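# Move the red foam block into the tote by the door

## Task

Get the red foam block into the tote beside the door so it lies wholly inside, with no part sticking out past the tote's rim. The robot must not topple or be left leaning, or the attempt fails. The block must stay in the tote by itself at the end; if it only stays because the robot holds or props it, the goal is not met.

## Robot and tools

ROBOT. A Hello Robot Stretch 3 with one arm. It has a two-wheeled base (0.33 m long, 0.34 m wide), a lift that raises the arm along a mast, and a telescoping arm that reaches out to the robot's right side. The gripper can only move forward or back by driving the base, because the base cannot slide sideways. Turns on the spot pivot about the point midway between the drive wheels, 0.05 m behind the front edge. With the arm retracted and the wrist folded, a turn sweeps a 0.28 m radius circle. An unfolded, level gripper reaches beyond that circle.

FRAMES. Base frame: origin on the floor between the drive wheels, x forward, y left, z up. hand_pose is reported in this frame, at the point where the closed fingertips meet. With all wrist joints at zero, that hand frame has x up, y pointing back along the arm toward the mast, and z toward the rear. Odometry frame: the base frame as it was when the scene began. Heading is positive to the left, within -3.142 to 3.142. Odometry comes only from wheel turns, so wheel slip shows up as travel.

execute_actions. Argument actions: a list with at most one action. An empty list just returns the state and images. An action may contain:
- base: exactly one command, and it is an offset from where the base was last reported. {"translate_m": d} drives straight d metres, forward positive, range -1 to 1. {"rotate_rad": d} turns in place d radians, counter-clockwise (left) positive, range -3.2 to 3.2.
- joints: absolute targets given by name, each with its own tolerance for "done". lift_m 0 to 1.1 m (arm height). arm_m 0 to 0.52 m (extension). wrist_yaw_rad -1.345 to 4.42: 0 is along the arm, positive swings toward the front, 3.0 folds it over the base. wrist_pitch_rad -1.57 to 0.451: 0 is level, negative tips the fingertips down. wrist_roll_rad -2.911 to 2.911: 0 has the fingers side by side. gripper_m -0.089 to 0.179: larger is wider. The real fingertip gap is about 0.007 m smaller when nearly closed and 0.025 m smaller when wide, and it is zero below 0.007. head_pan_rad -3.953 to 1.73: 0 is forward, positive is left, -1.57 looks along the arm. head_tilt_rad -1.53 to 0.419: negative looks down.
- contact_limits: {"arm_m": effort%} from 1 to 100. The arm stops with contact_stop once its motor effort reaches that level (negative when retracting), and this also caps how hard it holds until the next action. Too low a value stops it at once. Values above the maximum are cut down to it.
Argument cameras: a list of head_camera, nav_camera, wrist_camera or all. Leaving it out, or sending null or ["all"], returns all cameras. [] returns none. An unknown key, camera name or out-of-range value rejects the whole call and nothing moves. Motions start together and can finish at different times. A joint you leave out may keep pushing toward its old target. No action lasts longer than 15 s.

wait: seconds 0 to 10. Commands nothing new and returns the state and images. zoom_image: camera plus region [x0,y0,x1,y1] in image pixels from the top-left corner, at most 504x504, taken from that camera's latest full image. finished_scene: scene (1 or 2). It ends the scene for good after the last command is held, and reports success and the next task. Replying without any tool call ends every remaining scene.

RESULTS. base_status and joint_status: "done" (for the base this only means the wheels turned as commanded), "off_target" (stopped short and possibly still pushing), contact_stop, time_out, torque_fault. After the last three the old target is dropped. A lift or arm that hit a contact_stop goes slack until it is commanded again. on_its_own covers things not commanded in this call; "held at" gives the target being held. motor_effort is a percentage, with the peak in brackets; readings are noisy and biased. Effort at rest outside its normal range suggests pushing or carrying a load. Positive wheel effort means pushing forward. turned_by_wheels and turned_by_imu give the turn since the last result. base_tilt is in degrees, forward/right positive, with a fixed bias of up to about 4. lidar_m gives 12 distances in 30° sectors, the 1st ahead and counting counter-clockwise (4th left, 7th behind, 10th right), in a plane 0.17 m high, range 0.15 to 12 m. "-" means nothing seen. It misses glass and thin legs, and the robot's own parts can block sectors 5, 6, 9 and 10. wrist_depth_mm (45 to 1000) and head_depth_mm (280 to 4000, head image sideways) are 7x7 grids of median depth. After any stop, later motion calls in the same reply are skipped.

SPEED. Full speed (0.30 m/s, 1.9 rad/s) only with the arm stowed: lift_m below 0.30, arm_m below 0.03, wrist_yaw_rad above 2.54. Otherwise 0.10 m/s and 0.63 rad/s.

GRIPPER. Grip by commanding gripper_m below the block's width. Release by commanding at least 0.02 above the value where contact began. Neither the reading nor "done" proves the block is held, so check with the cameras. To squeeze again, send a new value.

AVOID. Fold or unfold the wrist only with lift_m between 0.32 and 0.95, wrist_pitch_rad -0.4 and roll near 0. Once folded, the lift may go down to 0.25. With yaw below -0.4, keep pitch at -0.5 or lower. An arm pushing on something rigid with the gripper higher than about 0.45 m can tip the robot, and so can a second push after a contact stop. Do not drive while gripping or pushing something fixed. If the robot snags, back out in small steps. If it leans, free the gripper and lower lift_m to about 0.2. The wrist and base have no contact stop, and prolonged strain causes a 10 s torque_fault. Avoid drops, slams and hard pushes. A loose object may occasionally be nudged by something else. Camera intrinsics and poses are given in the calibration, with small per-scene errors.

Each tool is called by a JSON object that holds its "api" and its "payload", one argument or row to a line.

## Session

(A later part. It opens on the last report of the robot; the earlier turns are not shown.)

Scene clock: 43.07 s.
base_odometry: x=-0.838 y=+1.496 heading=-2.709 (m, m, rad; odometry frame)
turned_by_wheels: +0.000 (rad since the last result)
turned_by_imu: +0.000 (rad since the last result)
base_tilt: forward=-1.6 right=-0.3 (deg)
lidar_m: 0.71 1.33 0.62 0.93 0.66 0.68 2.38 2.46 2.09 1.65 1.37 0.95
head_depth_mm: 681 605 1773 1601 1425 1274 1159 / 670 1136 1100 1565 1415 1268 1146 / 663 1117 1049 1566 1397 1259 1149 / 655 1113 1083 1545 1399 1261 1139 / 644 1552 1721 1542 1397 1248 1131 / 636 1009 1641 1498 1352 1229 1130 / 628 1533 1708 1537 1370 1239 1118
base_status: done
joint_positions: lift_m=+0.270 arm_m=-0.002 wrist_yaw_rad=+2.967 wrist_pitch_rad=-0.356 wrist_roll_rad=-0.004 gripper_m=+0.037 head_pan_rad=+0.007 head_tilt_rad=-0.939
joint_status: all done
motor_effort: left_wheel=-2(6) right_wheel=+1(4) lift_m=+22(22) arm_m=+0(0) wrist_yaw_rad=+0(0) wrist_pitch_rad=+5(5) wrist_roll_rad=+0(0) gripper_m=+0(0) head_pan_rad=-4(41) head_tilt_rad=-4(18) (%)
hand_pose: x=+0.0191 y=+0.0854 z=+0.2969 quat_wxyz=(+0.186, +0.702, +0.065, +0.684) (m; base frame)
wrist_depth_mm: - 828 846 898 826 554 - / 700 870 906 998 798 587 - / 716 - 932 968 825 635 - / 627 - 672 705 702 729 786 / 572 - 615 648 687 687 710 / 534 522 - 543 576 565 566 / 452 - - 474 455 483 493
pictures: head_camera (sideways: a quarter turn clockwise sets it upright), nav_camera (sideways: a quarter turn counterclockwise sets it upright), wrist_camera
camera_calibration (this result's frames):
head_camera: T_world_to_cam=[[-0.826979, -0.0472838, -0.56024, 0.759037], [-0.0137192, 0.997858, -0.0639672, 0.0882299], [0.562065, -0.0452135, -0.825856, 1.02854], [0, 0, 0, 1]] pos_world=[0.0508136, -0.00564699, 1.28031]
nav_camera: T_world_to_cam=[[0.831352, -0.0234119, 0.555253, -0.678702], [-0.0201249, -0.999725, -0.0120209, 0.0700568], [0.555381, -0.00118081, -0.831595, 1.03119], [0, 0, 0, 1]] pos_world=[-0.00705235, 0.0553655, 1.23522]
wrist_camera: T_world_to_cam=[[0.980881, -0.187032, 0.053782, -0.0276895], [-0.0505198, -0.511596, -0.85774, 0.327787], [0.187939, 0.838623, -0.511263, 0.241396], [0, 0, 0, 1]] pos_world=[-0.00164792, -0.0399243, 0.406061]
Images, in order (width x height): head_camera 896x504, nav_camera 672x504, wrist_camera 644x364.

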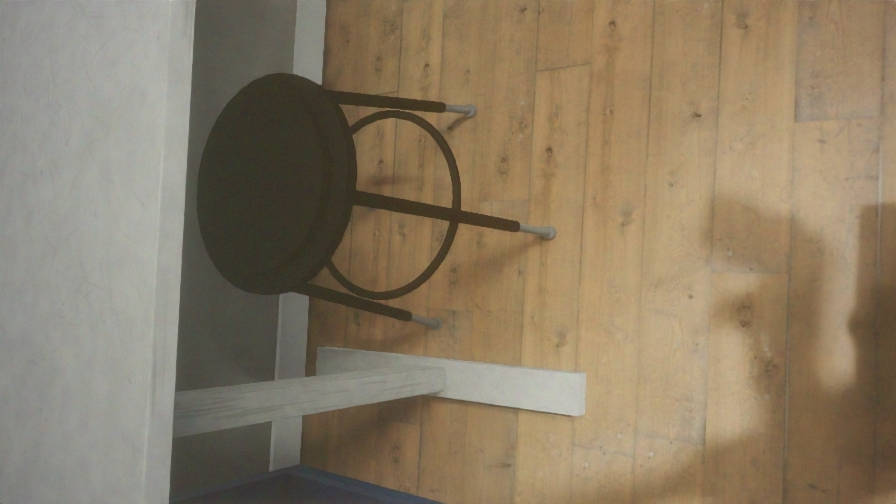

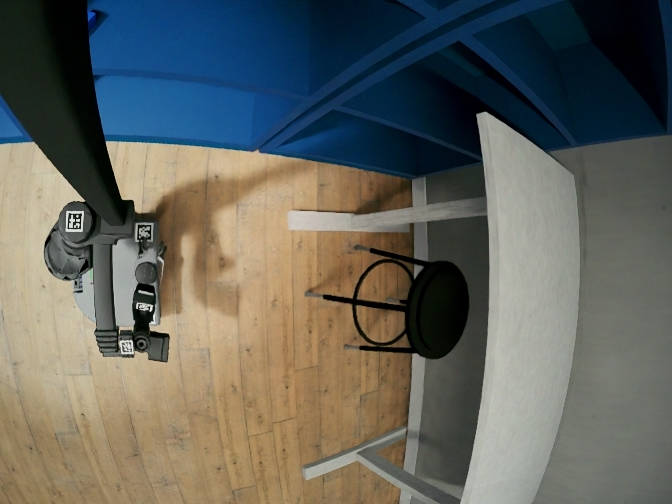

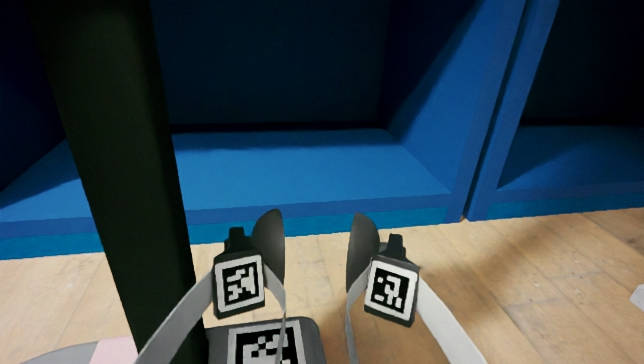

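{"api": "execute_actions", "payload": {
  "actions": [
    {"base": {"rotate_rad": 2.948}, "joints": {"head_pan_rad": -1.57, "head_tilt_rad": -0.8, "wrist_pitch_rad": -0.4}}
  ]
}}

Scene clock: 46.27 s.
base_odometry: x=-0.838 y=+1.496 heading=+0.238 (m, m, rad; odometry frame)
turned_by_wheels: +2.948 (rad since the last result)
turned_by_imu: +2.970 (rad since the last result)
base_tilt: forward=-1.7 right=-0.3 (deg)
lidar_m: 1.46 2.39 2.09 1.66 2.09 1.37 0.71 0.92 0.62 0.86 0.82 0.66
head_depth_mm: 716 633 747 812 968 1316 1188 / 811 624 928 996 955 1269 1185 / 817 617 1155 1036 946 1278 1171 / 805 607 1133 1035 917 1264 1169 / 791 598 1111 1018 908 1239 1165 / 775 592 1080 1008 888 1214 1158 / 760 584 516 1001 864 1219 1148
base_status: done
joint_positions: lift_m=+0.270 arm_m=-0.002 wrist_yaw_rad=+2.967 wrist_pitch_rad=-0.414 wrist_roll_rad=-0.004 gripper_m=+0.037 head_pan_rad=-1.563 head_tilt_rad=-0.803
joint_status: all done
motor_effort: left_wheel=-2(9) right_wheel=+1(6) lift_m=+22(22) arm_m=+0(0) wrist_yaw_rad=+0(0) wrist_pitch_rad=+5(5) wrist_roll_rad=+1(0) gripper_m=+0(0) head_pan_rad=-4(41) head_tilt_rad=+1(15) (%)
hand_pose: x=+0.0179 y=+0.0786 z=+0.2839 quat_wxyz=(+0.205, +0.700, +0.085, +0.678) (m; base frame)
wrist_depth_mm: - - - - - - - / - - - - - - - / 891 - 977 - - - - / 709 - 758 769 806 797 828 / 585 - 632 619 643 652 663 / 483 494 - 519 544 538 532 / - - - 437 431 455 454
pictures: head_camera (sideways: a quarter turn clockwise sets it upright), nav_camera (sideways: a quarter turn counterclockwise sets it upright), wrist_camera
camera_calibration (this result's frames):
head_camera: T_world_to_cam=[[-0.0470523, 0.743527, -0.667048, 0.89344], [0.997918, 0.00549649, -0.0642645, 0.0824573], [-0.044116, -0.668683, -0.742238, 0.923511], [0, 0, 0, 1]] pos_world=[0.000494365, -0.0472135, 1.28673]
nav_camera: T_world_to_cam=[[-0.0236363, -0.748574, 0.662629, -0.813387], [-0.999721, 0.0177517, -0.0156064, 0.0807028], [-0.0000802525, -0.662813, -0.748785, 0.926907], [0, 0, 0, 1]] pos_world=[0.0615291, 0.00405256, 1.23429]
wrist_camera: T_world_to_cam=[[0.98141, -0.184029, 0.0544688, -0.0275374], [-0.0589255, -0.559033, -0.827049, 0.308259], [0.182651, 0.808465, -0.559484, 0.256726], [0, 0, 0, 1]] pos_world=[-0.0017015, -0.0402949, 0.400079]
Images, in order (width x height): head_camera 896x504, nav_camera 672x504, wrist_camera 644x364.

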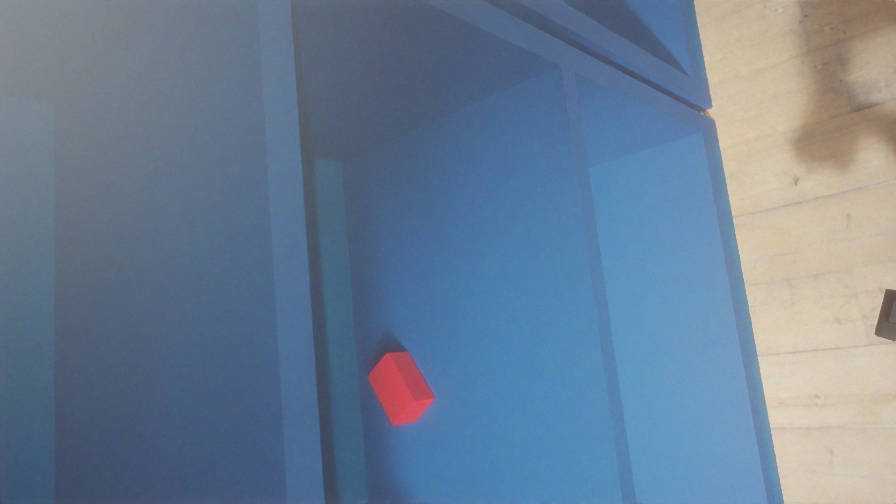

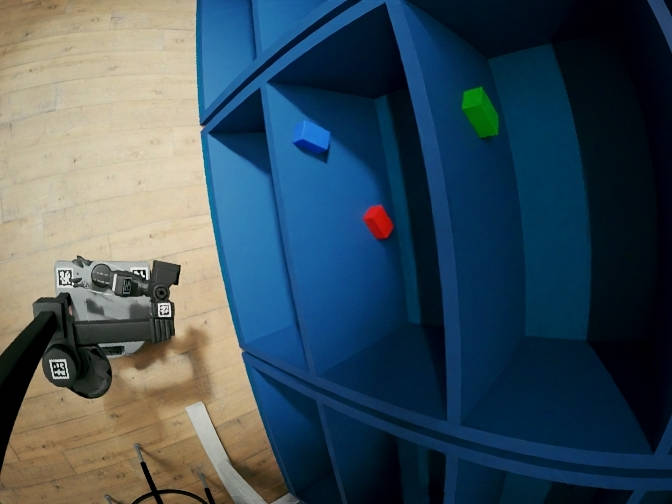

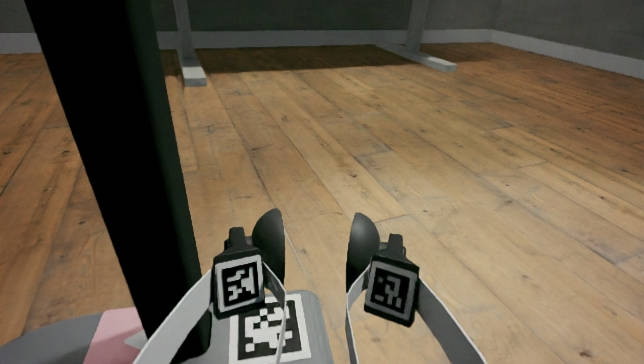

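{"api": "zoom_image", "payload": {
  "camera": "head_camera",
  "region": [340, 320, 470, 450]
}}

Region (340, 320, 470, 450) of head_camera's 896x504 image, scaled by 3.877, with more detail than that image has.

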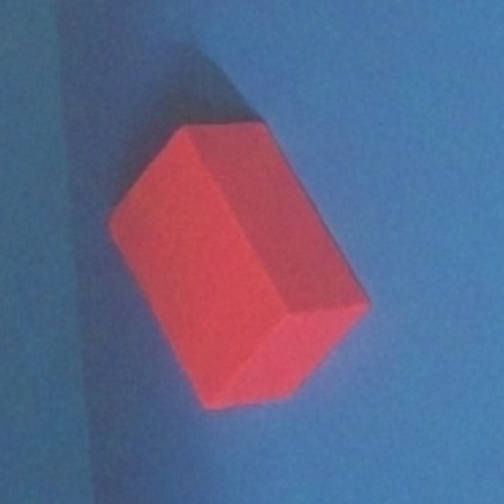

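{"api": "execute_actions", "payload": {
  "actions": [
    {"base": {"translate_m": 0.04}, "joints": {"lift_m": 0.36, "wrist_pitch_rad": -0.4, "wrist_roll_rad": 0.0}}
  ],
  "cameras": []
}}

{"api": "execute_actions", "payload": {
  "actions": [
    {"joints": {"lift_m": 0.605, "wrist_yaw_rad": 0.72}}
  ],
  "cameras": ["nav_camera", "wrist_camera"]
}}

Scene clock: 49.60 s.
base_odometry: x=-0.800 y=+1.505 heading=+0.238 (m, m, rad; odometry frame)
turned_by_wheels: +0.000 (rad since the last result)
turned_by_imu: -0.001 (rad since the last result)
base_tilt: forward=-1.7 right=-0.4 (deg)
lidar_m: 1.43 2.34 2.08 1.66 2.10 1.41 0.75 0.96 0.64 0.92 0.75 0.62
head_depth_mm: 773 633 823 883 958 1297 1188 / 826 627 977 1022 953 1280 1182 / 813 615 1150 1038 930 1283 1181 / 797 607 1129 1026 919 1257 1175 / 781 600 1056 1024 892 1237 1181 / 768 593 521 1002 886 1218 1157 / 752 583 513 1005 858 1212 1151
base_status: done
joint_positions: lift_m=+0.360 arm_m=-0.002 wrist_yaw_rad=+2.967 wrist_pitch_rad=-0.415 wrist_roll_rad=-0.004 gripper_m=+0.037 head_pan_rad=-1.563 head_tilt_rad=-0.803
joint_status: all done
motor_effort: left_wheel=-2(8) right_wheel=+1(6) lift_m=+30(31) arm_m=+0(0) wrist_yaw_rad=+0(0) wrist_pitch_rad=+5(5) wrist_roll_rad=+2(3) gripper_m=+0(0) head_pan_rad=-4(3) head_tilt_rad=+2(2) (%)
hand_pose: x=+0.0179 y=+0.0785 z=+0.3732 quat_wxyz=(+0.206, +0.700, +0.085, +0.678) (m; base frame)
wrist_depth_mm: - - - - - - - / - - - - - - - / - - - - - - - / 852 - 883 932 944 981 - / 695 - 761 745 765 768 816 / 579 586 - 622 650 647 653 / 512 520 537 536 532 558 555
pictures: none
No camera images: the call's "cameras" was empty. Leave "cameras" out to get every camera's image.

Scene clock: 52.67 s.
base_odometry: x=-0.800 y=+1.505 heading=+0.238 (m, m, rad; odometry frame)
turned_by_wheels: +0.000 (rad since the last result)
turned_by_imu: -0.001 (rad since the last result)
base_tilt: forward=-1.8 right=-0.3 (deg)
lidar_m: 1.42 2.35 2.08 1.66 2.10 1.41 0.75 0.96 0.64 0.92 0.75 0.63
head_depth_mm: 774 633 819 887 958 1302 1188 / 830 624 984 1022 953 1271 1223 / 810 617 1148 1035 927 1277 - / 798 608 1124 1037 920 1256 1210 / 783 599 1060 1025 889 1256 - / 767 593 522 1005 883 1236 1140 / 754 585 513 997 862 1236 1144
base_status: not commanded
joint_positions: lift_m=+0.605 arm_m=-0.002 wrist_yaw_rad=+0.723 wrist_pitch_rad=-0.415 wrist_roll_rad=-0.004 gripper_m=+0.037 head_pan_rad=-1.563 head_tilt_rad=-0.803
joint_status: all done
motor_effort: left_wheel=-2(2) right_wheel=+1(1) lift_m=+30(32) arm_m=+0(0) wrist_yaw_rad=-1(1) wrist_pitch_rad=+5(5) wrist_roll_rad=+2(3) gripper_m=+1(0) head_pan_rad=-4(4) head_tilt_rad=+0(2) (%)
hand_pose: x=+0.1272 y=-0.3116 z=+0.6182 quat_wxyz=(+0.700, +0.381, -0.594, +0.109) (m; base frame)
wrist_depth_mm: 890 409 528 704 633 575 514 / 616 439 574 712 678 601 549 / - 453 474 460 547 508 546 / - 510 405 385 403 414 429 / 925 576 638 355 328 327 334 / 858 749 - 825 308 285 276 / 766 773 709 716 699 734 261
pictures: nav_camera (sideways: a quarter turn counterclockwise sets it upright), wrist_camera
camera_calibration (this result's frames):
nav_camera: T_world_to_cam=[[-0.0237509, -0.748571, 0.662629, -0.813386], [-0.999718, 0.0179047, -0.0156064, 0.0807027], [-0.000181707, -0.662813, -0.748785, 0.926907], [0, 0, 0, 1]] pos_world=[0.0615297, 0.00404409, 1.23429]
wrist_camera: T_world_to_cam=[[-0.755784, -0.652551, 0.0544806, -0.14986], [-0.400945, 0.395381, -0.826388, 0.713523], [0.517719, -0.646415, -0.560459, 0.243938], [0, 0, 0, 1]] pos_world=[0.0465304, -0.222219, 0.734529]
Images, in order (width x height): nav_camera 672x504, wrist_camera 644x364.

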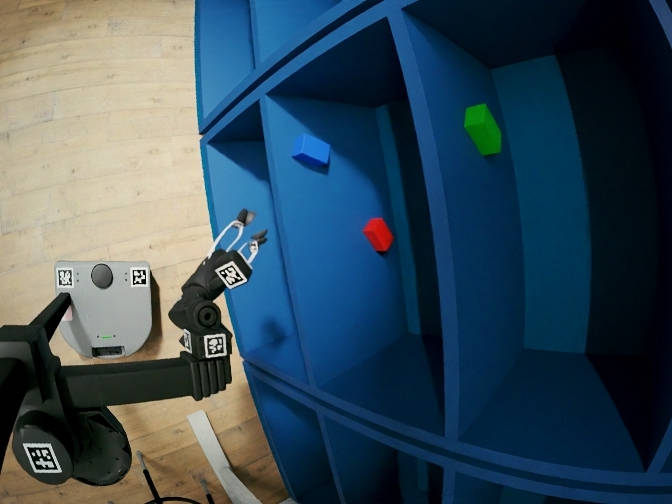

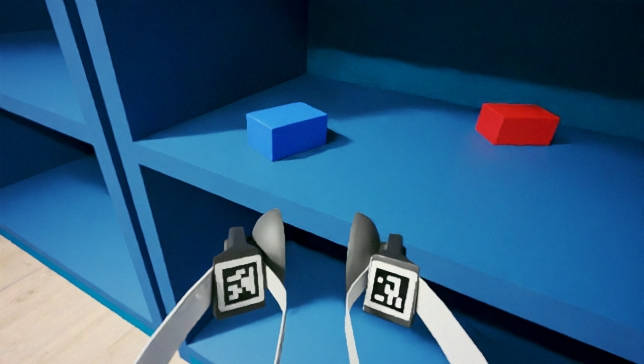

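{"api": "execute_actions", "payload": {
  "actions": [
    {"joints": {"arm_m": 0.44, "gripper_m": 0.175, "head_tilt_rad": -0.75}, "contact_limits": {"arm_m": 20}}
  ],
  "cameras": ["head_camera", "wrist_camera"]
}}

Scene clock: 57.73 s.
base_odometry: x=-0.800 y=+1.505 heading=+0.238 (m, m, rad; odometry frame)
turned_by_wheels: +0.000 (rad since the last result)
turned_by_imu: -0.001 (rad since the last result)
base_tilt: forward=-1.6 right=-0.4 (deg)
lidar_m: 1.43 2.34 2.07 1.66 2.10 1.41 0.75 0.96 0.64 0.92 0.75 0.62
head_depth_mm: 785 711 599 874 929 1270 1209 / 848 697 573 1049 943 1190 - / 833 689 562 - 921 1281 1180 / 819 677 557 1030 912 1276 1186 / 804 666 536 1029 906 1229 1168 / 790 659 528 1031 897 1227 1150 / 777 649 522 1054 890 1196 1141
base_status: not commanded
joint_positions: lift_m=+0.605 arm_m=+0.440 wrist_yaw_rad=+0.721 wrist_pitch_rad=-0.415 wrist_roll_rad=-0.004 gripper_m=+0.175 head_pan_rad=-1.563 head_tilt_rad=-0.754
joint_status: all done
motor_effort: left_wheel=-2(2) right_wheel=+1(1) lift_m=+30(30) arm_m=+3(7) wrist_yaw_rad=+0(2) wrist_pitch_rad=+5(5) wrist_roll_rad=+3(2) gripper_m=+1(95) head_pan_rad=-4(4) head_tilt_rad=+3(7) (%)
contact_limits: arm_m 20 (drawing in: default 14, maximum 24; extending or still: default 22, maximum 35)
hand_pose: x=+0.1269 y=-0.7537 z=+0.6182 quat_wxyz=(+0.700, +0.380, -0.594, +0.108) (m; base frame)
wrist_depth_mm: 409 388 319 278 245 220 196 / 429 421 353 300 262 233 209 / 434 450 381 319 278 247 220 / 359 370 377 350 300 265 234 / 301 298 308 312 308 280 250 / - 254 255 202 221 268 260 / 206 215 218 204 214 227 230
pictures: head_camera (sideways: a quarter turn clockwise sets it upright), wrist_camera
camera_calibration (this result's frames):
head_camera: T_world_to_cam=[[-0.0466861, 0.71008, -0.702572, 0.939729], [0.997942, 0.00220813, -0.0640819, 0.0822235], [-0.0439519, -0.704118, -0.708722, 0.879922], [0, 0, 0, 1]] pos_world=[0.000492247, -0.0478949, 1.28912]
wrist_camera: T_world_to_cam=[[-0.757006, -0.651133, 0.0544806, -0.437346], [-0.400204, 0.396132, -0.826388, 0.888653], [0.516507, -0.647384, -0.56046, -0.0422324], [0, 0, 0, 1]] pos_world=[0.0463816, -0.664135, 0.734529]
Images, in order (width x height): head_camera 896x504, wrist_camera 644x364.

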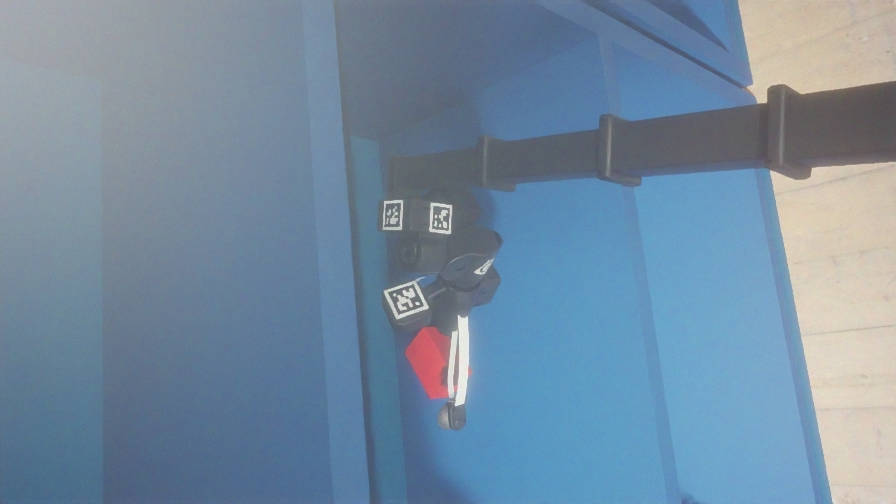

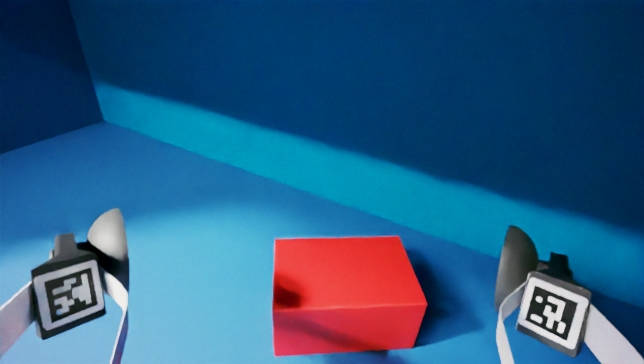

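{"api": "execute_actions", "payload": {
  "actions": [
    {"joints": {"arm_m": 0.487, "wrist_yaw_rad": 0.745}, "contact_limits": {"arm_m": 20}}
  ],
  "cameras": ["head_camera", "wrist_camera"]
}}

Scene clock: 60.17 s.
base_odometry: x=-0.800 y=+1.505 heading=+0.238 (m, m, rad; odometry frame)
turned_by_wheels: +0.000 (rad since the last result)
turned_by_imu: -0.001 (rad since the last result)
base_tilt: forward=-1.5 right=-0.4 (deg)
lidar_m: 1.43 2.35 2.08 1.66 2.10 1.40 0.75 0.96 0.64 0.92 0.75 0.62
head_depth_mm: 785 709 600 870 932 1265 1215 / 849 698 574 1052 950 1181 - / 831 687 559 1064 917 1290 1182 / 820 677 549 1026 912 1265 1186 / 804 668 535 1045 906 1234 1175 / 789 657 529 1037 899 1225 1154 / 776 651 521 1053 891 1197 1141
base_status: not commanded
joint_positions: lift_m=+0.605 arm_m=+0.487 wrist_yaw_rad=+0.743 wrist_pitch_rad=-0.415 wrist_roll_rad=-0.004 gripper_m=+0.175 head_pan_rad=-1.563 head_tilt_rad=-0.754
joint_status: all done
motor_effort: left_wheel=-2(2) right_wheel=+1(1) lift_m=+31(30) arm_m=+3(0) wrist_yaw_rad=+2(1) wrist_pitch_rad=+5(5) wrist_roll_rad=+3(3) gripper_m=+1(1) head_pan_rad=-4(4) head_tilt_rad=+1(2) (%)
contact_limits: arm_m 20 (drawing in: default 14, maximum 24; extending or still: default 22, maximum 35)
hand_pose: x=+0.1306 y=-0.7974 z=+0.6182 quat_wxyz=(+0.699, +0.387, -0.590, +0.116) (m; base frame)
wrist_depth_mm: 389 323 274 234 206 183 164 / 419 356 292 250 219 194 173 / 427 406 327 272 233 207 182 / 361 367 347 299 253 219 193 / 300 301 304 303 275 233 206 / - 248 238 202 264 259 214 / 209 215 176 174 219 228 220
pictures: head_camera (sideways: a quarter turn clockwise sets it upright), wrist_camera
camera_calibration (this result's frames):
head_camera: T_world_to_cam=[[-0.0466861, 0.710074, -0.702577, 0.939736], [0.997942, 0.00220763, -0.0640818, 0.0822234], [-0.0439518, -0.704123, -0.708716, 0.879915], [0, 0, 0, 1]] pos_world=[0.000492248, -0.047895, 1.28912]
wrist_camera: T_world_to_cam=[[-0.742583, -0.667535, 0.0544805, -0.478002], [-0.408772, 0.387283, -0.826388, 0.901499], [0.530543, -0.635932, -0.560459, -0.0651257], [0, 0, 0, 1]] pos_world=[0.0481036, -0.709634, 0.734529]
Images, in order (width x height): head_camera 896x504, wrist_camera 644x364.

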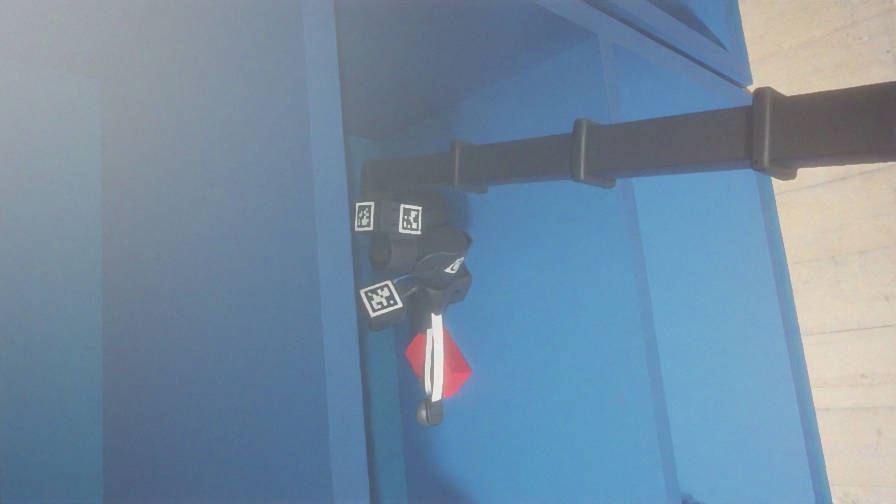

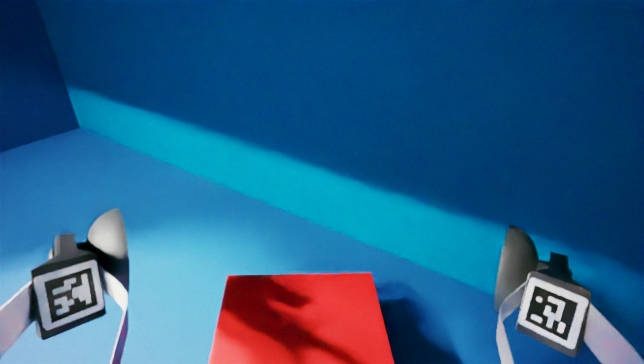

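{"api": "execute_actions", "payload": {
  "actions": [
    {"joints": {"lift_m": 0.555}}
  ],
  "cameras": ["head_camera", "wrist_camera"]
}}

Scene clock: 61.80 s.
base_odometry: x=-0.800 y=+1.505 heading=+0.238 (m, m, rad; odometry frame)
turned_by_wheels: +0.000 (rad since the last result)
turned_by_imu: +0.000 (rad since the last result)
base_tilt: forward=-1.7 right=-0.4 (deg)
lidar_m: 1.42 2.35 2.08 1.65 2.10 1.40 0.75 0.96 0.64 0.92 0.75 0.63
head_depth_mm: 787 709 600 873 922 1282 1212 / 849 696 574 1053 947 1214 1200 / 833 685 567 1139 924 1279 1191 / 819 680 559 1076 912 1268 1182 / 802 667 537 1033 902 1234 1170 / 788 660 529 1029 897 1225 1151 / 777 650 522 1057 893 1205 1129
base_status: not commanded
joint_positions: lift_m=+0.555 arm_m=+0.487 wrist_yaw_rad=+0.743 wrist_pitch_rad=-0.415 wrist_roll_rad=-0.004 gripper_m=+0.175 head_pan_rad=-1.563 head_tilt_rad=-0.754
joint_status: all done
motor_effort: left_wheel=-2(2) right_wheel=+2(2) lift_m=+22(28) arm_m=+3(3) wrist_yaw_rad=+1(1) wrist_pitch_rad=+5(5) wrist_roll_rad=+3(2) gripper_m=+1(1) head_pan_rad=-4(4) head_tilt_rad=+3(1) (%)
hand_pose: x=+0.1306 y=-0.7974 z=+0.5686 quat_wxyz=(+0.699, +0.387, -0.590, +0.116) (m; base frame)
wrist_depth_mm: 391 324 270 232 205 181 165 / 413 360 298 254 219 193 173 / 353 362 323 272 233 205 183 / 271 278 285 278 250 219 194 / 229 228 171 166 232 230 204 / - 190 138 139 189 203 206 / 157 164 145 148 163 172 174
pictures: head_camera (sideways: a quarter turn clockwise sets it upright), wrist_camera
camera_calibration (this result's frames):
head_camera: T_world_to_cam=[[-0.0466861, 0.710074, -0.702577, 0.939736], [0.997942, 0.00220763, -0.0640818, 0.0822234], [-0.0439518, -0.704123, -0.708716, 0.879915], [0, 0, 0, 1]] pos_world=[0.000492248, -0.047895, 1.28912]
wrist_camera: T_world_to_cam=[[-0.742583, -0.667535, 0.0544807, -0.475302], [-0.408772, 0.387283, -0.826388, 0.860538], [0.530543, -0.635931, -0.560459, -0.0929053], [0, 0, 0, 1]] pos_world=[0.0481036, -0.709634, 0.684964]
Images, in order (width x height): head_camera 896x504, wrist_camera 644x364.

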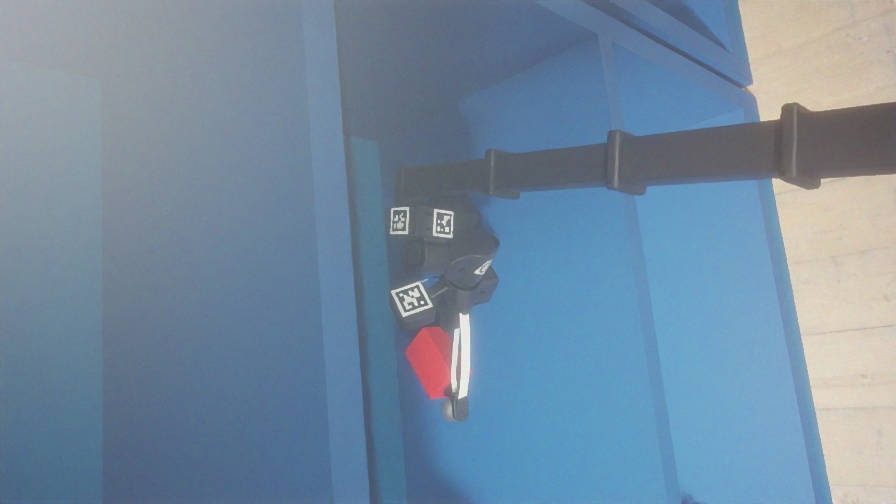

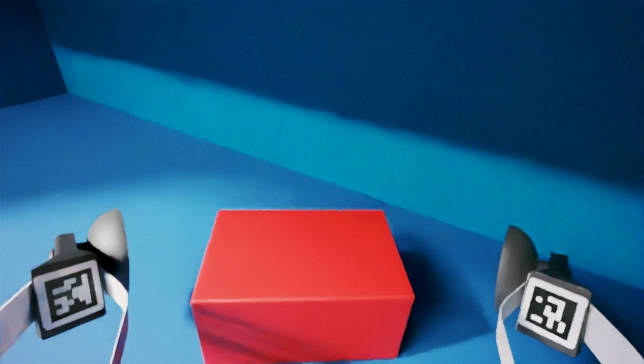

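{"api": "execute_actions", "payload": {
  "actions": [
    {"joints": {"lift_m": 0.538}}
  ],
  "cameras": ["wrist_camera"]
}}

Scene clock: 63.17 s.
base_odometry: x=-0.800 y=+1.505 heading=+0.238 (m, m, rad; odometry frame)
turned_by_wheels: +0.000 (rad since the last result)
turned_by_imu: +0.000 (rad since the last result)
base_tilt: forward=-1.7 right=-0.7 (deg)
lidar_m: 1.43 2.34 2.07 1.65 2.10 1.40 0.75 0.96 0.64 0.92 0.75 0.62
head_depth_mm: 786 709 597 874 926 1279 1207 / 850 697 572 1049 948 1225 1202 / 836 691 564 1142 940 1270 1182 / 820 677 560 1141 910 1275 1191 / 798 669 537 1026 903 1240 1171 / 788 657 529 1031 892 1225 1153 / 772 650 522 1055 888 1203 1138
base_status: not commanded
joint_positions: lift_m=+0.538 arm_m=+0.487 wrist_yaw_rad=+0.743 wrist_pitch_rad=-0.415 wrist_roll_rad=-0.004 gripper_m=+0.175 head_pan_rad=-1.563 head_tilt_rad=-0.754
joint_status: all done
motor_effort: left_wheel=-2(2) right_wheel=+1(1) lift_m=+22(20) arm_m=+3(3) wrist_yaw_rad=+2(2) wrist_pitch_rad=+5(5) wrist_roll_rad=+3(3) gripper_m=+1(1) head_pan_rad=-4(4) head_tilt_rad=+1(2) (%)
hand_pose: x=+0.1306 y=-0.7974 z=+0.5516 quat_wxyz=(+0.699, +0.387, -0.590, +0.116) (m; base frame)
wrist_depth_mm: 388 326 275 234 205 183 164 / 410 361 293 251 218 193 173 / 315 325 309 271 234 204 182 / 242 247 254 261 246 218 193 / 204 203 139 142 201 220 204 / - 169 127 130 140 180 186 / 140 146 140 145 149 153 156
pictures: wrist_camera
camera_calibration (this result's frames):
wrist_camera: T_world_to_cam=[[-0.742583, -0.667535, 0.0544806, -0.474376], [-0.408772, 0.387283, -0.826388, 0.846497], [0.530543, -0.635931, -0.56046, -0.102428], [0, 0, 0, 1]] pos_world=[0.0481036, -0.709634, 0.667972]
Images, in order (width x height): wrist_camera 644x364.

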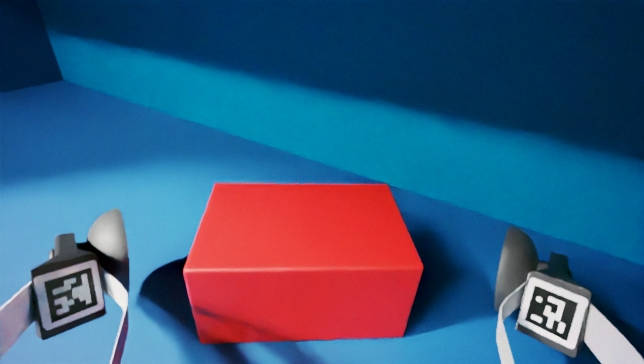

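{"api": "execute_actions", "payload": {
  "actions": [
    {"joints": {"gripper_m": 0.04}}
  ],
  "cameras": ["wrist_camera"]
}}

Scene clock: 65.20 s.
base_odometry: x=-0.800 y=+1.505 heading=+0.238 (m, m, rad; odometry frame)
turned_by_wheels: +0.000 (rad since the last result)
turned_by_imu: -0.001 (rad since the last result)
base_tilt: forward=-1.6 right=-0.4 (deg)
lidar_m: 1.43 2.35 2.07 1.66 2.10 1.41 0.75 0.96 0.64 0.92 0.75 0.63
head_depth_mm: 784 709 601 872 932 1260 1208 / 845 699 572 1049 945 1232 1208 / 833 688 564 1145 938 1277 1174 / 819 677 558 1146 910 1281 1185 / 801 668 535 1031 902 1230 1163 / 788 659 527 1029 896 1219 1159 / 775 647 521 1054 891 1196 1140
base_status: not commanded
joint_positions: lift_m=+0.538 arm_m=+0.487 wrist_yaw_rad=+0.743 wrist_pitch_rad=-0.415 wrist_roll_rad=-0.004 gripper_m=+0.041 head_pan_rad=-1.563 head_tilt_rad=-0.754
joint_status: all done
motor_effort: left_wheel=-2(2) right_wheel=+1(1) lift_m=+22(22) arm_m=+3(3) wrist_yaw_rad=+1(1) wrist_pitch_rad=+5(5) wrist_roll_rad=+2(3) gripper_m=-23(98) head_pan_rad=-4(4) head_tilt_rad=+1(2) (%)
hand_pose: x=+0.1306 y=-0.7973 z=+0.5516 quat_wxyz=(+0.699, +0.387, -0.590, +0.116) (m; base frame)
wrist_depth_mm: 385 327 271 234 203 184 164 / 405 364 295 252 219 194 172 / 311 325 314 273 233 205 184 / 242 249 253 264 245 219 193 / 197 205 139 142 148 219 204 / 167 173 126 131 133 183 183 / 148 143 143 145 148 152 157
pictures: wrist_camera
camera_calibration (this result's frames):
wrist_camera: T_world_to_cam=[[-0.74236, -0.667782, 0.0544815, -0.474528], [-0.408972, 0.387231, -0.826313, 0.846409], [0.5307, -0.635704, -0.56057, -0.102207], [0, 0, 0, 1]] pos_world=[0.0481282, -0.709611, 0.667958]
Images, in order (width x height): wrist_camera 644x364.

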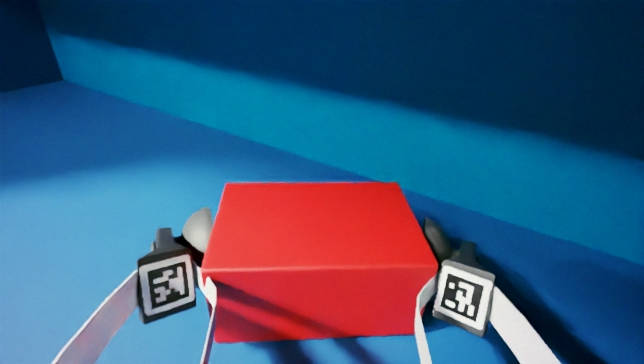

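Gripped. Lift and check.

{"api": "execute_actions", "payload": {
  "actions": [
    {"joints": {"lift_m": 0.6}}
  ],
  "cameras": ["wrist_camera"]
}}

Scene clock: 66.70 s.
base_odometry: x=-0.800 y=+1.505 heading=+0.238 (m, m, rad; odometry frame)
turned_by_wheels: +0.000 (rad since the last result)
turned_by_imu: +0.000 (rad since the last result)
base_tilt: forward=-1.6 right=-0.4 (deg)
lidar_m: 1.42 2.35 2.08 1.66 2.09 1.40 0.75 0.96 0.64 0.93 0.75 0.62
head_depth_mm: 785 707 600 871 928 1272 1206 / 848 699 572 1050 949 1191 1226 / 835 687 559 1077 918 1273 1178 / 821 676 557 1026 910 1272 1193 / 802 667 536 1022 907 1241 1169 / 791 657 527 1031 902 1216 1151 / 778 648 523 1058 887 1199 1135
base_status: not commanded
joint_positions: lift_m=+0.600 arm_m=+0.487 wrist_yaw_rad=+0.743 wrist_pitch_rad=-0.416 wrist_roll_rad=-0.004 gripper_m=+0.041 head_pan_rad=-1.563 head_tilt_rad=-0.754
joint_status: all done
motor_effort: left_wheel=-1(2) right_wheel=+1(2) lift_m=+31(33) arm_m=+3(3) wrist_yaw_rad=+1(1) wrist_pitch_rad=+6(6) wrist_roll_rad=+2(2) gripper_m=-23(23) head_pan_rad=-4(4) head_tilt_rad=+0(2) (%)
hand_pose: x=+0.1305 y=-0.7972 z=+0.6128 quat_wxyz=(+0.699, +0.387, -0.590, +0.116) (m; base frame)
wrist_depth_mm: 386 327 271 233 205 183 165 / 417 362 298 253 219 195 173 / 427 409 328 272 235 205 183 / 348 357 345 277 244 218 193 / 283 293 139 141 149 234 206 / 239 250 127 131 134 245 219 / 215 208 203 149 213 220 221
pictures: wrist_camera
camera_calibration (this result's frames):
wrist_camera: T_world_to_cam=[[-0.742305, -0.667842, 0.0544978, -0.477931], [-0.409825, 0.38816, -0.825455, 0.897205], [0.53012, -0.635074, -0.561832, -0.0663855], [0, 0, 0, 1]] pos_world=[0.0481187, -0.709601, 0.72935]
Images, in order (width x height): wrist_camera 644x364.

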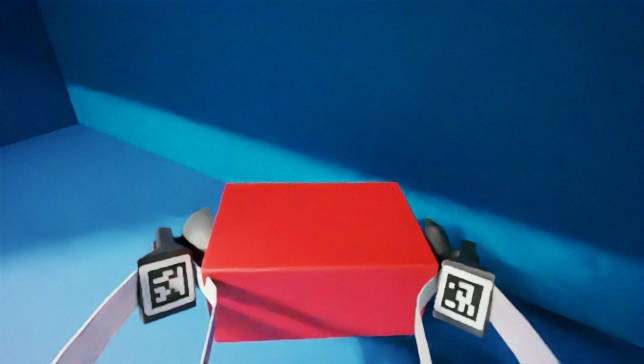

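{"api": "execute_actions", "payload": {
  "actions": [
    {"joints": {"arm_m": 0.0, "head_pan_rad": 0.0, "head_tilt_rad": -0.7}}
  ],
  "cameras": ["nav_camera", "wrist_camera"]
}}

Scene clock: 71.60 s.
base_odometry: x=-0.800 y=+1.505 heading=+0.238 (m, m, rad; odometry frame)
turned_by_wheels: +0.000 (rad since the last result)
turned_by_imu: -0.001 (rad since the last result)
base_tilt: forward=-1.8 right=-0.5 (deg)
lidar_m: 1.42 2.35 2.07 1.66 2.09 1.41 0.75 0.96 0.64 0.93 0.75 0.63
head_depth_mm: 1220 950 1493 1178 1023 1015 1126 / 1210 1424 1472 1256 1548 1350 1199 / 2108 1466 1540 1807 1612 1397 1210 / 2145 2441 2447 1947 1629 1378 1211 / 2110 2404 2458 1931 1634 1379 1201 / 2073 2314 2432 1932 1591 1367 1196 / 2031 2282 2391 1914 1591 1358 1188
base_status: not commanded
joint_positions: lift_m=+0.600 arm_m=+0.000 wrist_yaw_rad=+0.744 wrist_pitch_rad=-0.417 wrist_roll_rad=-0.004 gripper_m=+0.041 head_pan_rad=-0.007 head_tilt_rad=-0.705
joint_status: all done
motor_effort: left_wheel=-2(2) right_wheel=+1(1) lift_m=+31(30) arm_m=-1(0) wrist_yaw_rad=+1(1) wrist_pitch_rad=+6(6) wrist_roll_rad=+2(2) gripper_m=-23(23) head_pan_rad=+3(40) head_tilt_rad=+2(9) (%)
hand_pose: x=+0.1306 y=-0.3106 z=+0.6128 quat_wxyz=(+0.699, +0.388, -0.589, +0.116) (m; base frame)
wrist_depth_mm: 903 409 519 706 638 573 509 / 615 432 566 690 667 595 540 / - 473 454 449 518 543 557 / - 516 396 378 385 404 407 / 981 741 139 141 149 318 328 / 865 851 126 130 134 274 269 / 766 754 669 148 696 716 256
pictures: nav_camera (sideways: a quarter turn counterclockwise sets it upright), wrist_camera
camera_calibration (this result's frames):
nav_camera: T_world_to_cam=[[0.679608, -0.0342364, 0.732776, -0.909089], [-0.0309108, -0.99936, -0.0180236, 0.077942], [0.732924, -0.0104018, -0.680231, 0.833277], [0, 0, 0, 1]] pos_world=[0.00950484, 0.0554357, 1.23438]
wrist_camera: T_world_to_cam=[[-0.741511, -0.668723, 0.0545004, -0.153192], [-0.410426, 0.387837, -0.825308, 0.708228], [0.530765, -0.634344, -0.562047, 0.242806], [0, 0, 0, 1]] pos_world=[0.0482085, -0.223097, 0.729323]
Images, in order (width x height): nav_camera 672x504, wrist_camera 644x364.

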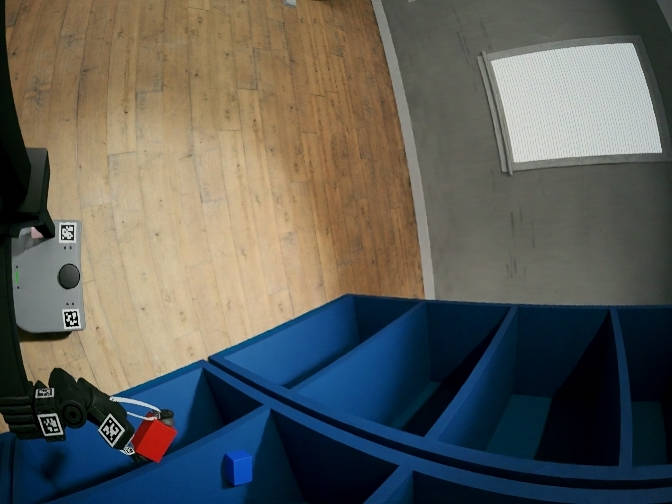

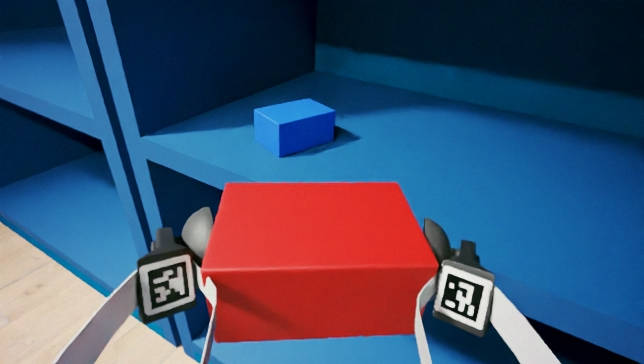

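{"api": "execute_actions", "payload": {
  "actions": [
    {"base": {"rotate_rad": 0.17}, "joints": {"wrist_yaw_rad": 2.65, "lift_m": 0.42}}
  ],
  "cameras": ["nav_camera", "wrist_camera"]
}}

Scene clock: 74.50 s.
base_odometry: x=-0.800 y=+1.505 heading=+0.408 (m, m, rad; odometry frame)
turned_by_wheels: +0.170 (rad since the last result)
turned_by_imu: +0.171 (rad since the last result)
base_tilt: forward=-1.7 right=-0.4 (deg)
lidar_m: 2.34 2.40 2.08 1.65 1.43 0.99 0.75 0.70 0.64 0.93 0.62 0.64
head_depth_mm: 2030 1362 1450 1301 1569 1351 1191 / 2099 2400 2447 1802 1600 1396 1217 / 2095 2369 2544 1983 1624 1396 1214 / 2079 2357 2491 1949 1622 1379 1211 / 2091 2308 2439 1946 1613 1365 1204 / 2073 2345 2425 1908 1591 1369 1186 / 2081 2328 2387 1903 1579 1355 1182
base_status: done
joint_positions: lift_m=+0.420 arm_m=+0.000 wrist_yaw_rad=+2.647 wrist_pitch_rad=-0.417 wrist_roll_rad=-0.004 gripper_m=+0.041 head_pan_rad=-0.007 head_tilt_rad=-0.705
joint_status: all done
motor_effort: left_wheel=-2(7) right_wheel=+1(4) lift_m=+22(28) arm_m=-1(1) wrist_yaw_rad=+2(3) wrist_pitch_rad=+6(6) wrist_roll_rad=+2(3) gripper_m=-23(23) head_pan_rad=+3(2) head_tilt_rad=+2(4) (%)
hand_pose: x=+0.0853 y=+0.0524 z=+0.4331 quat_wxyz=(+0.312, +0.705, -0.026, +0.636) (m; base frame)
wrist_depth_mm: - - - - - - - / - - - - - - - / - - - - - - - / 956 998 - - - - - / 784 814 139 141 150 892 886 / 682 680 127 131 133 747 730 / - 569 551 149 593 603 628
pictures: nav_camera (sideways: a quarter turn counterclockwise sets it upright), wrist_camera
camera_calibration (this result's frames):
nav_camera: T_world_to_cam=[[0.679515, -0.0341916, 0.732865, -0.909204], [-0.0308436, -0.999362, -0.0180267, 0.0779457], [0.733013, -0.0103548, -0.680135, 0.833152], [0, 0, 0, 1]] pos_world=[0.00951003, 0.0554359, 1.23439]
wrist_camera: T_world_to_cam=[[0.873969, -0.482966, 0.0540455, -0.0816202], [-0.233345, -0.514587, -0.825076, 0.432636], [0.426295, 0.70848, -0.562431, 0.334879], [0, 0, 0, 1]] pos_world=[0.0295299, -0.0540459, 0.549715]
Images, in order (width x height): nav_camera 672x504, wrist_camera 644x364.

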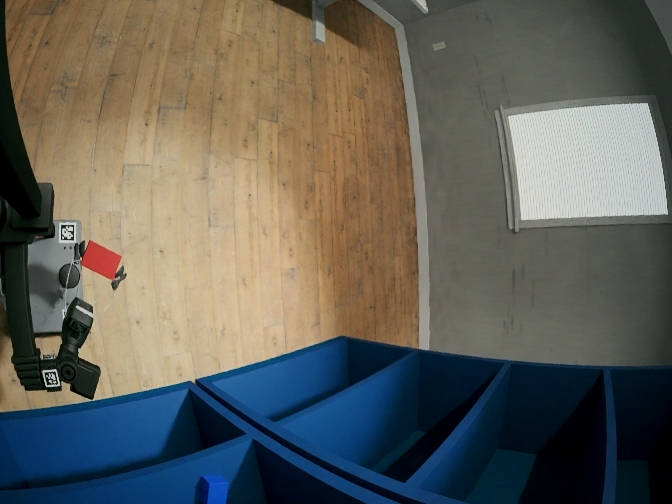

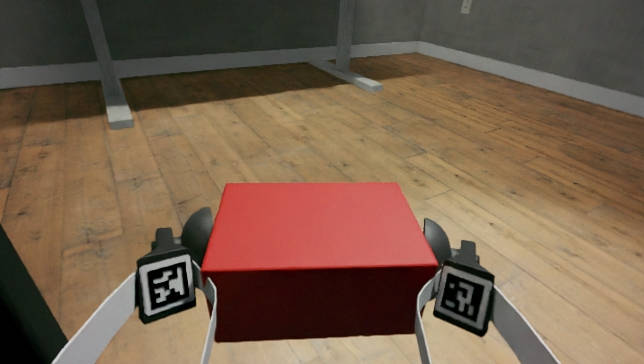

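{"api": "execute_actions", "payload": {
  "actions": [
    {"joints": {"lift_m": 0.285}}
  ],
  "cameras": []
}}

{"api": "execute_actions", "payload": {
  "actions": [
    {"base": {"translate_m": 1.0}}
  ],
  "cameras": ["nav_camera", "wrist_camera"]
}}

Scene clock: 76.80 s.
base_odometry: x=-0.800 y=+1.505 heading=+0.408 (m, m, rad; odometry frame)
turned_by_wheels: +0.000 (rad since the last result)
turned_by_imu: -0.001 (rad since the last result)
base_tilt: forward=-1.7 right=-0.3 (deg)
lidar_m: 2.33 2.40 2.07 1.66 1.43 0.99 0.75 0.70 0.64 0.93 0.62 0.64
head_depth_mm: 2023 1369 1436 1294 1569 1352 1182 / 2112 2393 2464 1809 1598 1408 1227 / 2119 2381 2516 1992 1637 1402 1215 / 2092 2357 2491 1966 1627 1376 1203 / 2068 2375 2464 1955 1608 1372 1211 / 2082 2339 2422 1934 1601 1372 1196 / 2084 2328 2391 1907 1589 1361 1185
base_status: not commanded
joint_positions: lift_m=+0.285 arm_m=+0.000 wrist_yaw_rad=+2.647 wrist_pitch_rad=-0.417 wrist_roll_rad=-0.004 gripper_m=+0.041 head_pan_rad=-0.007 head_tilt_rad=-0.705
joint_status: all done
motor_effort: left_wheel=-2(2) right_wheel=+1(1) lift_m=+22(24) arm_m=-1(1) wrist_yaw_rad=+2(1) wrist_pitch_rad=+6(6) wrist_roll_rad=+2(2) gripper_m=-23(23) head_pan_rad=+2(2) head_tilt_rad=+2(3) (%)
hand_pose: x=+0.0852 y=+0.0524 z=+0.2981 quat_wxyz=(+0.312, +0.705, -0.026, +0.636) (m; base frame)
wrist_depth_mm: - - - - - - - / - - - - - - - / 921 961 - - - - - / 729 734 762 773 805 837 860 / 590 607 139 142 149 668 666 / 504 518 127 130 134 552 548 / - - 143 149 443 460 470
pictures: none
No camera images: the call's "cameras" was empty. Leave "cameras" out to get every camera's image.

Scene clock: 81.90 s.
base_odometry: x=+0.118 y=+1.902 heading=+0.408 (m, m, rad; odometry frame)
turned_by_wheels: +0.000 (rad since the last result)
turned_by_imu: +0.006 (rad since the last result)
base_tilt: forward=-1.6 right=-0.5 (deg)
lidar_m: 1.34 1.39 1.85 1.71 2.20 2.23 1.95 0.66 0.68 0.89 0.56 1.41
head_depth_mm: 1187 1333 1534 1802 1674 1416 1232 / 1185 1337 1514 1788 1648 1409 1225 / 1175 1324 1526 1776 1642 1401 1213 / 1176 1317 1505 1768 1634 1385 1213 / 1173 1310 1499 1755 1597 1374 1202 / 1155 1292 1487 1747 1610 1368 1205 / 1162 1284 1493 1738 1586 1351 1189
base_status: done
joint_positions: lift_m=+0.285 arm_m=+0.000 wrist_yaw_rad=+2.648 wrist_pitch_rad=-0.417 wrist_roll_rad=-0.004 gripper_m=+0.041 head_pan_rad=-0.007 head_tilt_rad=-0.704
joint_status: not commanded
motor_effort: left_wheel=-2(7) right_wheel=+1(5) lift_m=+22(22) arm_m=-1(1) wrist_yaw_rad=+1(2) wrist_pitch_rad=+6(6) wrist_roll_rad=+2(2) gripper_m=-22(23) head_pan_rad=+2(2) head_tilt_rad=+2(2) (%)
hand_pose: x=+0.0851 y=+0.0524 z=+0.2980 quat_wxyz=(+0.312, +0.705, -0.026, +0.636) (m; base frame)
wrist_depth_mm: - - - - - - - / - - - - - - - / 922 965 - - - - - / 732 733 774 791 813 836 858 / 598 625 139 142 149 660 688 / 504 516 126 131 134 561 567 / - - 144 149 447 458 473
pictures: nav_camera (sideways: a quarter turn counterclockwise sets it upright), wrist_camera
camera_calibration (this result's frames):
nav_camera: T_world_to_cam=[[0.678805, -0.0341102, 0.733525, -0.910061], [-0.0307136, -0.999365, -0.0180498, 0.077975], [0.733676, -0.0102769, -0.679422, 0.83222], [0, 0, 0, 1]] pos_world=[0.00956944, 0.0554358, 1.23439]
wrist_camera: T_world_to_cam=[[0.874218, -0.482516, 0.0540485, -0.0742544], [-0.233209, -0.514927, -0.824902, 0.321127], [0.425859, 0.70854, -0.562686, 0.259055], [0, 0, 0, 1]] pos_world=[0.0294831, -0.054023, 0.414678]
Images, in order (width x height): nav_camera 672x504, wrist_camera 644x364.

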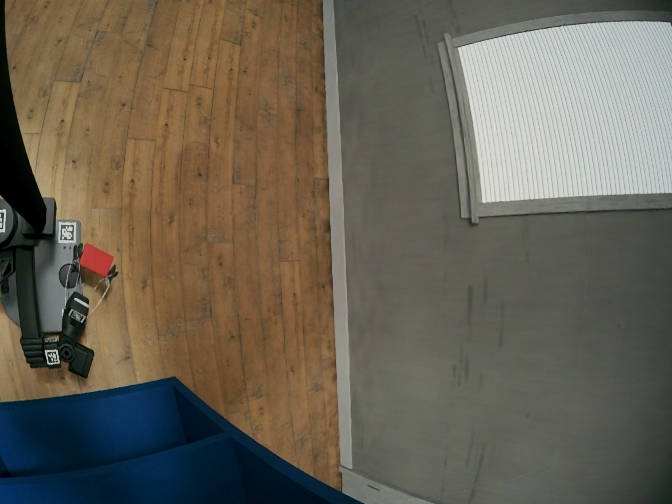

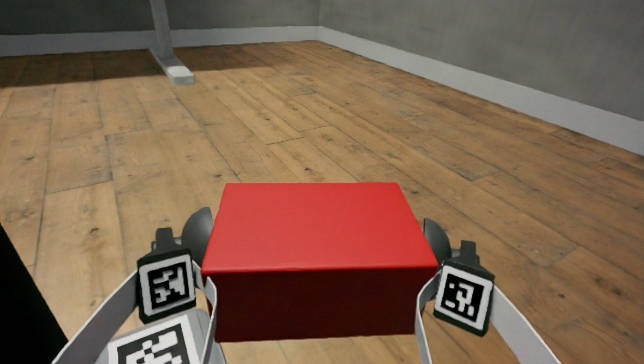

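{"api": "execute_actions", "payload": {
  "actions": [
    {"base": {"translate_m": 0.84}, "joints": {"head_pan_rad": -1.2, "head_tilt_rad": -0.5}}
  ],
  "cameras": ["nav_camera", "head_camera"]
}}

Scene clock: 86.70 s.
base_odometry: x=+0.889 y=+2.236 heading=+0.408 (m, m, rad; odometry frame)
turned_by_wheels: +0.000 (rad since the last result)
turned_by_imu: +0.005 (rad since the last result)
base_tilt: forward=-1.8 right=-0.4 (deg)
lidar_m: 0.51 0.52 0.70 1.79 2.23 2.47 2.31 0.62 0.63 2.11 0.74 0.53
head_depth_mm: 2217 2369 2578 2573 2030 1630 1364 / 2265 2451 2686 2554 2021 1620 1359 / 1686 1967 2357 2534 2020 1601 1346 / 1261 1404 1589 1831 1917 1594 1332 / 1029 1121 1240 1384 1564 1541 1323 / 858 916 990 1086 1189 1322 1298 / 730 780 829 891 962 1038 1138
base_status: done
joint_positions: lift_m=+0.285 arm_m=+0.000 wrist_yaw_rad=+2.648 wrist_pitch_rad=-0.417 wrist_roll_rad=-0.004 gripper_m=+0.041 head_pan_rad=-1.193 head_tilt_rad=-0.507
joint_status: all done
motor_effort: left_wheel=-2(7) right_wheel=+2(5) lift_m=+22(22) arm_m=-1(1) wrist_yaw_rad=+2(1) wrist_pitch_rad=+6(6) wrist_roll_rad=+2(2) gripper_m=-23(23) head_pan_rad=-4(40) head_tilt_rad=+3(19) (%)
hand_pose: x=+0.0851 y=+0.0524 z=+0.2980 quat_wxyz=(+0.312, +0.705, -0.026, +0.636) (m; base frame)
wrist_depth_mm: - - - 855 591 466 376 / - - - 937 628 490 392 / 975 958 - 913 658 502 400 / 738 742 767 775 641 508 409 / 594 614 139 142 149 510 426 / 504 521 127 130 134 505 439 / - - 143 148 452 460 442
pictures: head_camera (sideways: a quarter turn clockwise sets it upright), nav_camera (sideways: a quarter turn counterclockwise sets it upright)
camera_calibration (this result's frames):
head_camera: T_world_to_cam=[[-0.229242, 0.46536, -0.85492, 1.13943], [0.935179, 0.34891, -0.0608404, 0.0784065], [0.269977, -0.81345, -0.51518, 0.626235], [0, 0, 0, 1]] pos_world=[0.0188128, -0.0481927, 1.30152]
nav_camera: T_world_to_cam=[[0.165574, -0.49666, 0.852006, -1.06138], [-0.936308, -0.350468, -0.0223425, 0.0890929], [0.309698, -0.794041, -0.523055, 0.631389], [0, 0, 0, 1]] pos_world=[0.0636156, 0.00542611, 1.23654]
Images, in order (width x height): head_camera 896x504, nav_camera 672x504.

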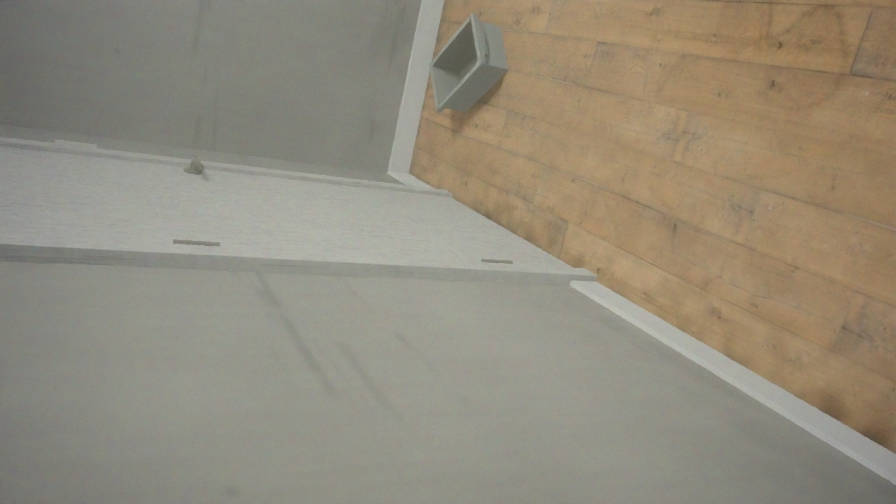

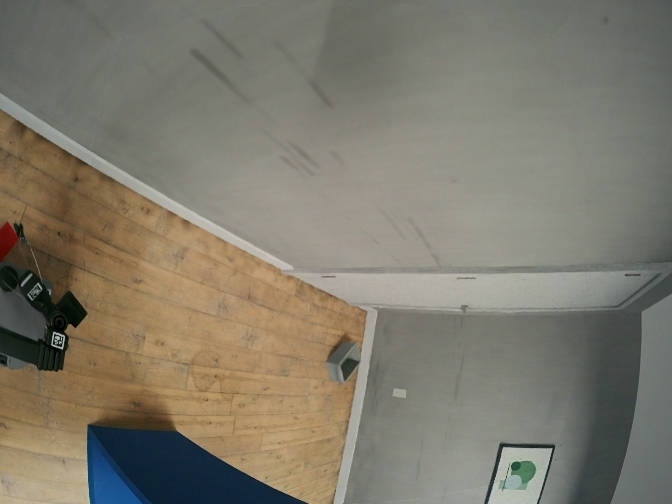

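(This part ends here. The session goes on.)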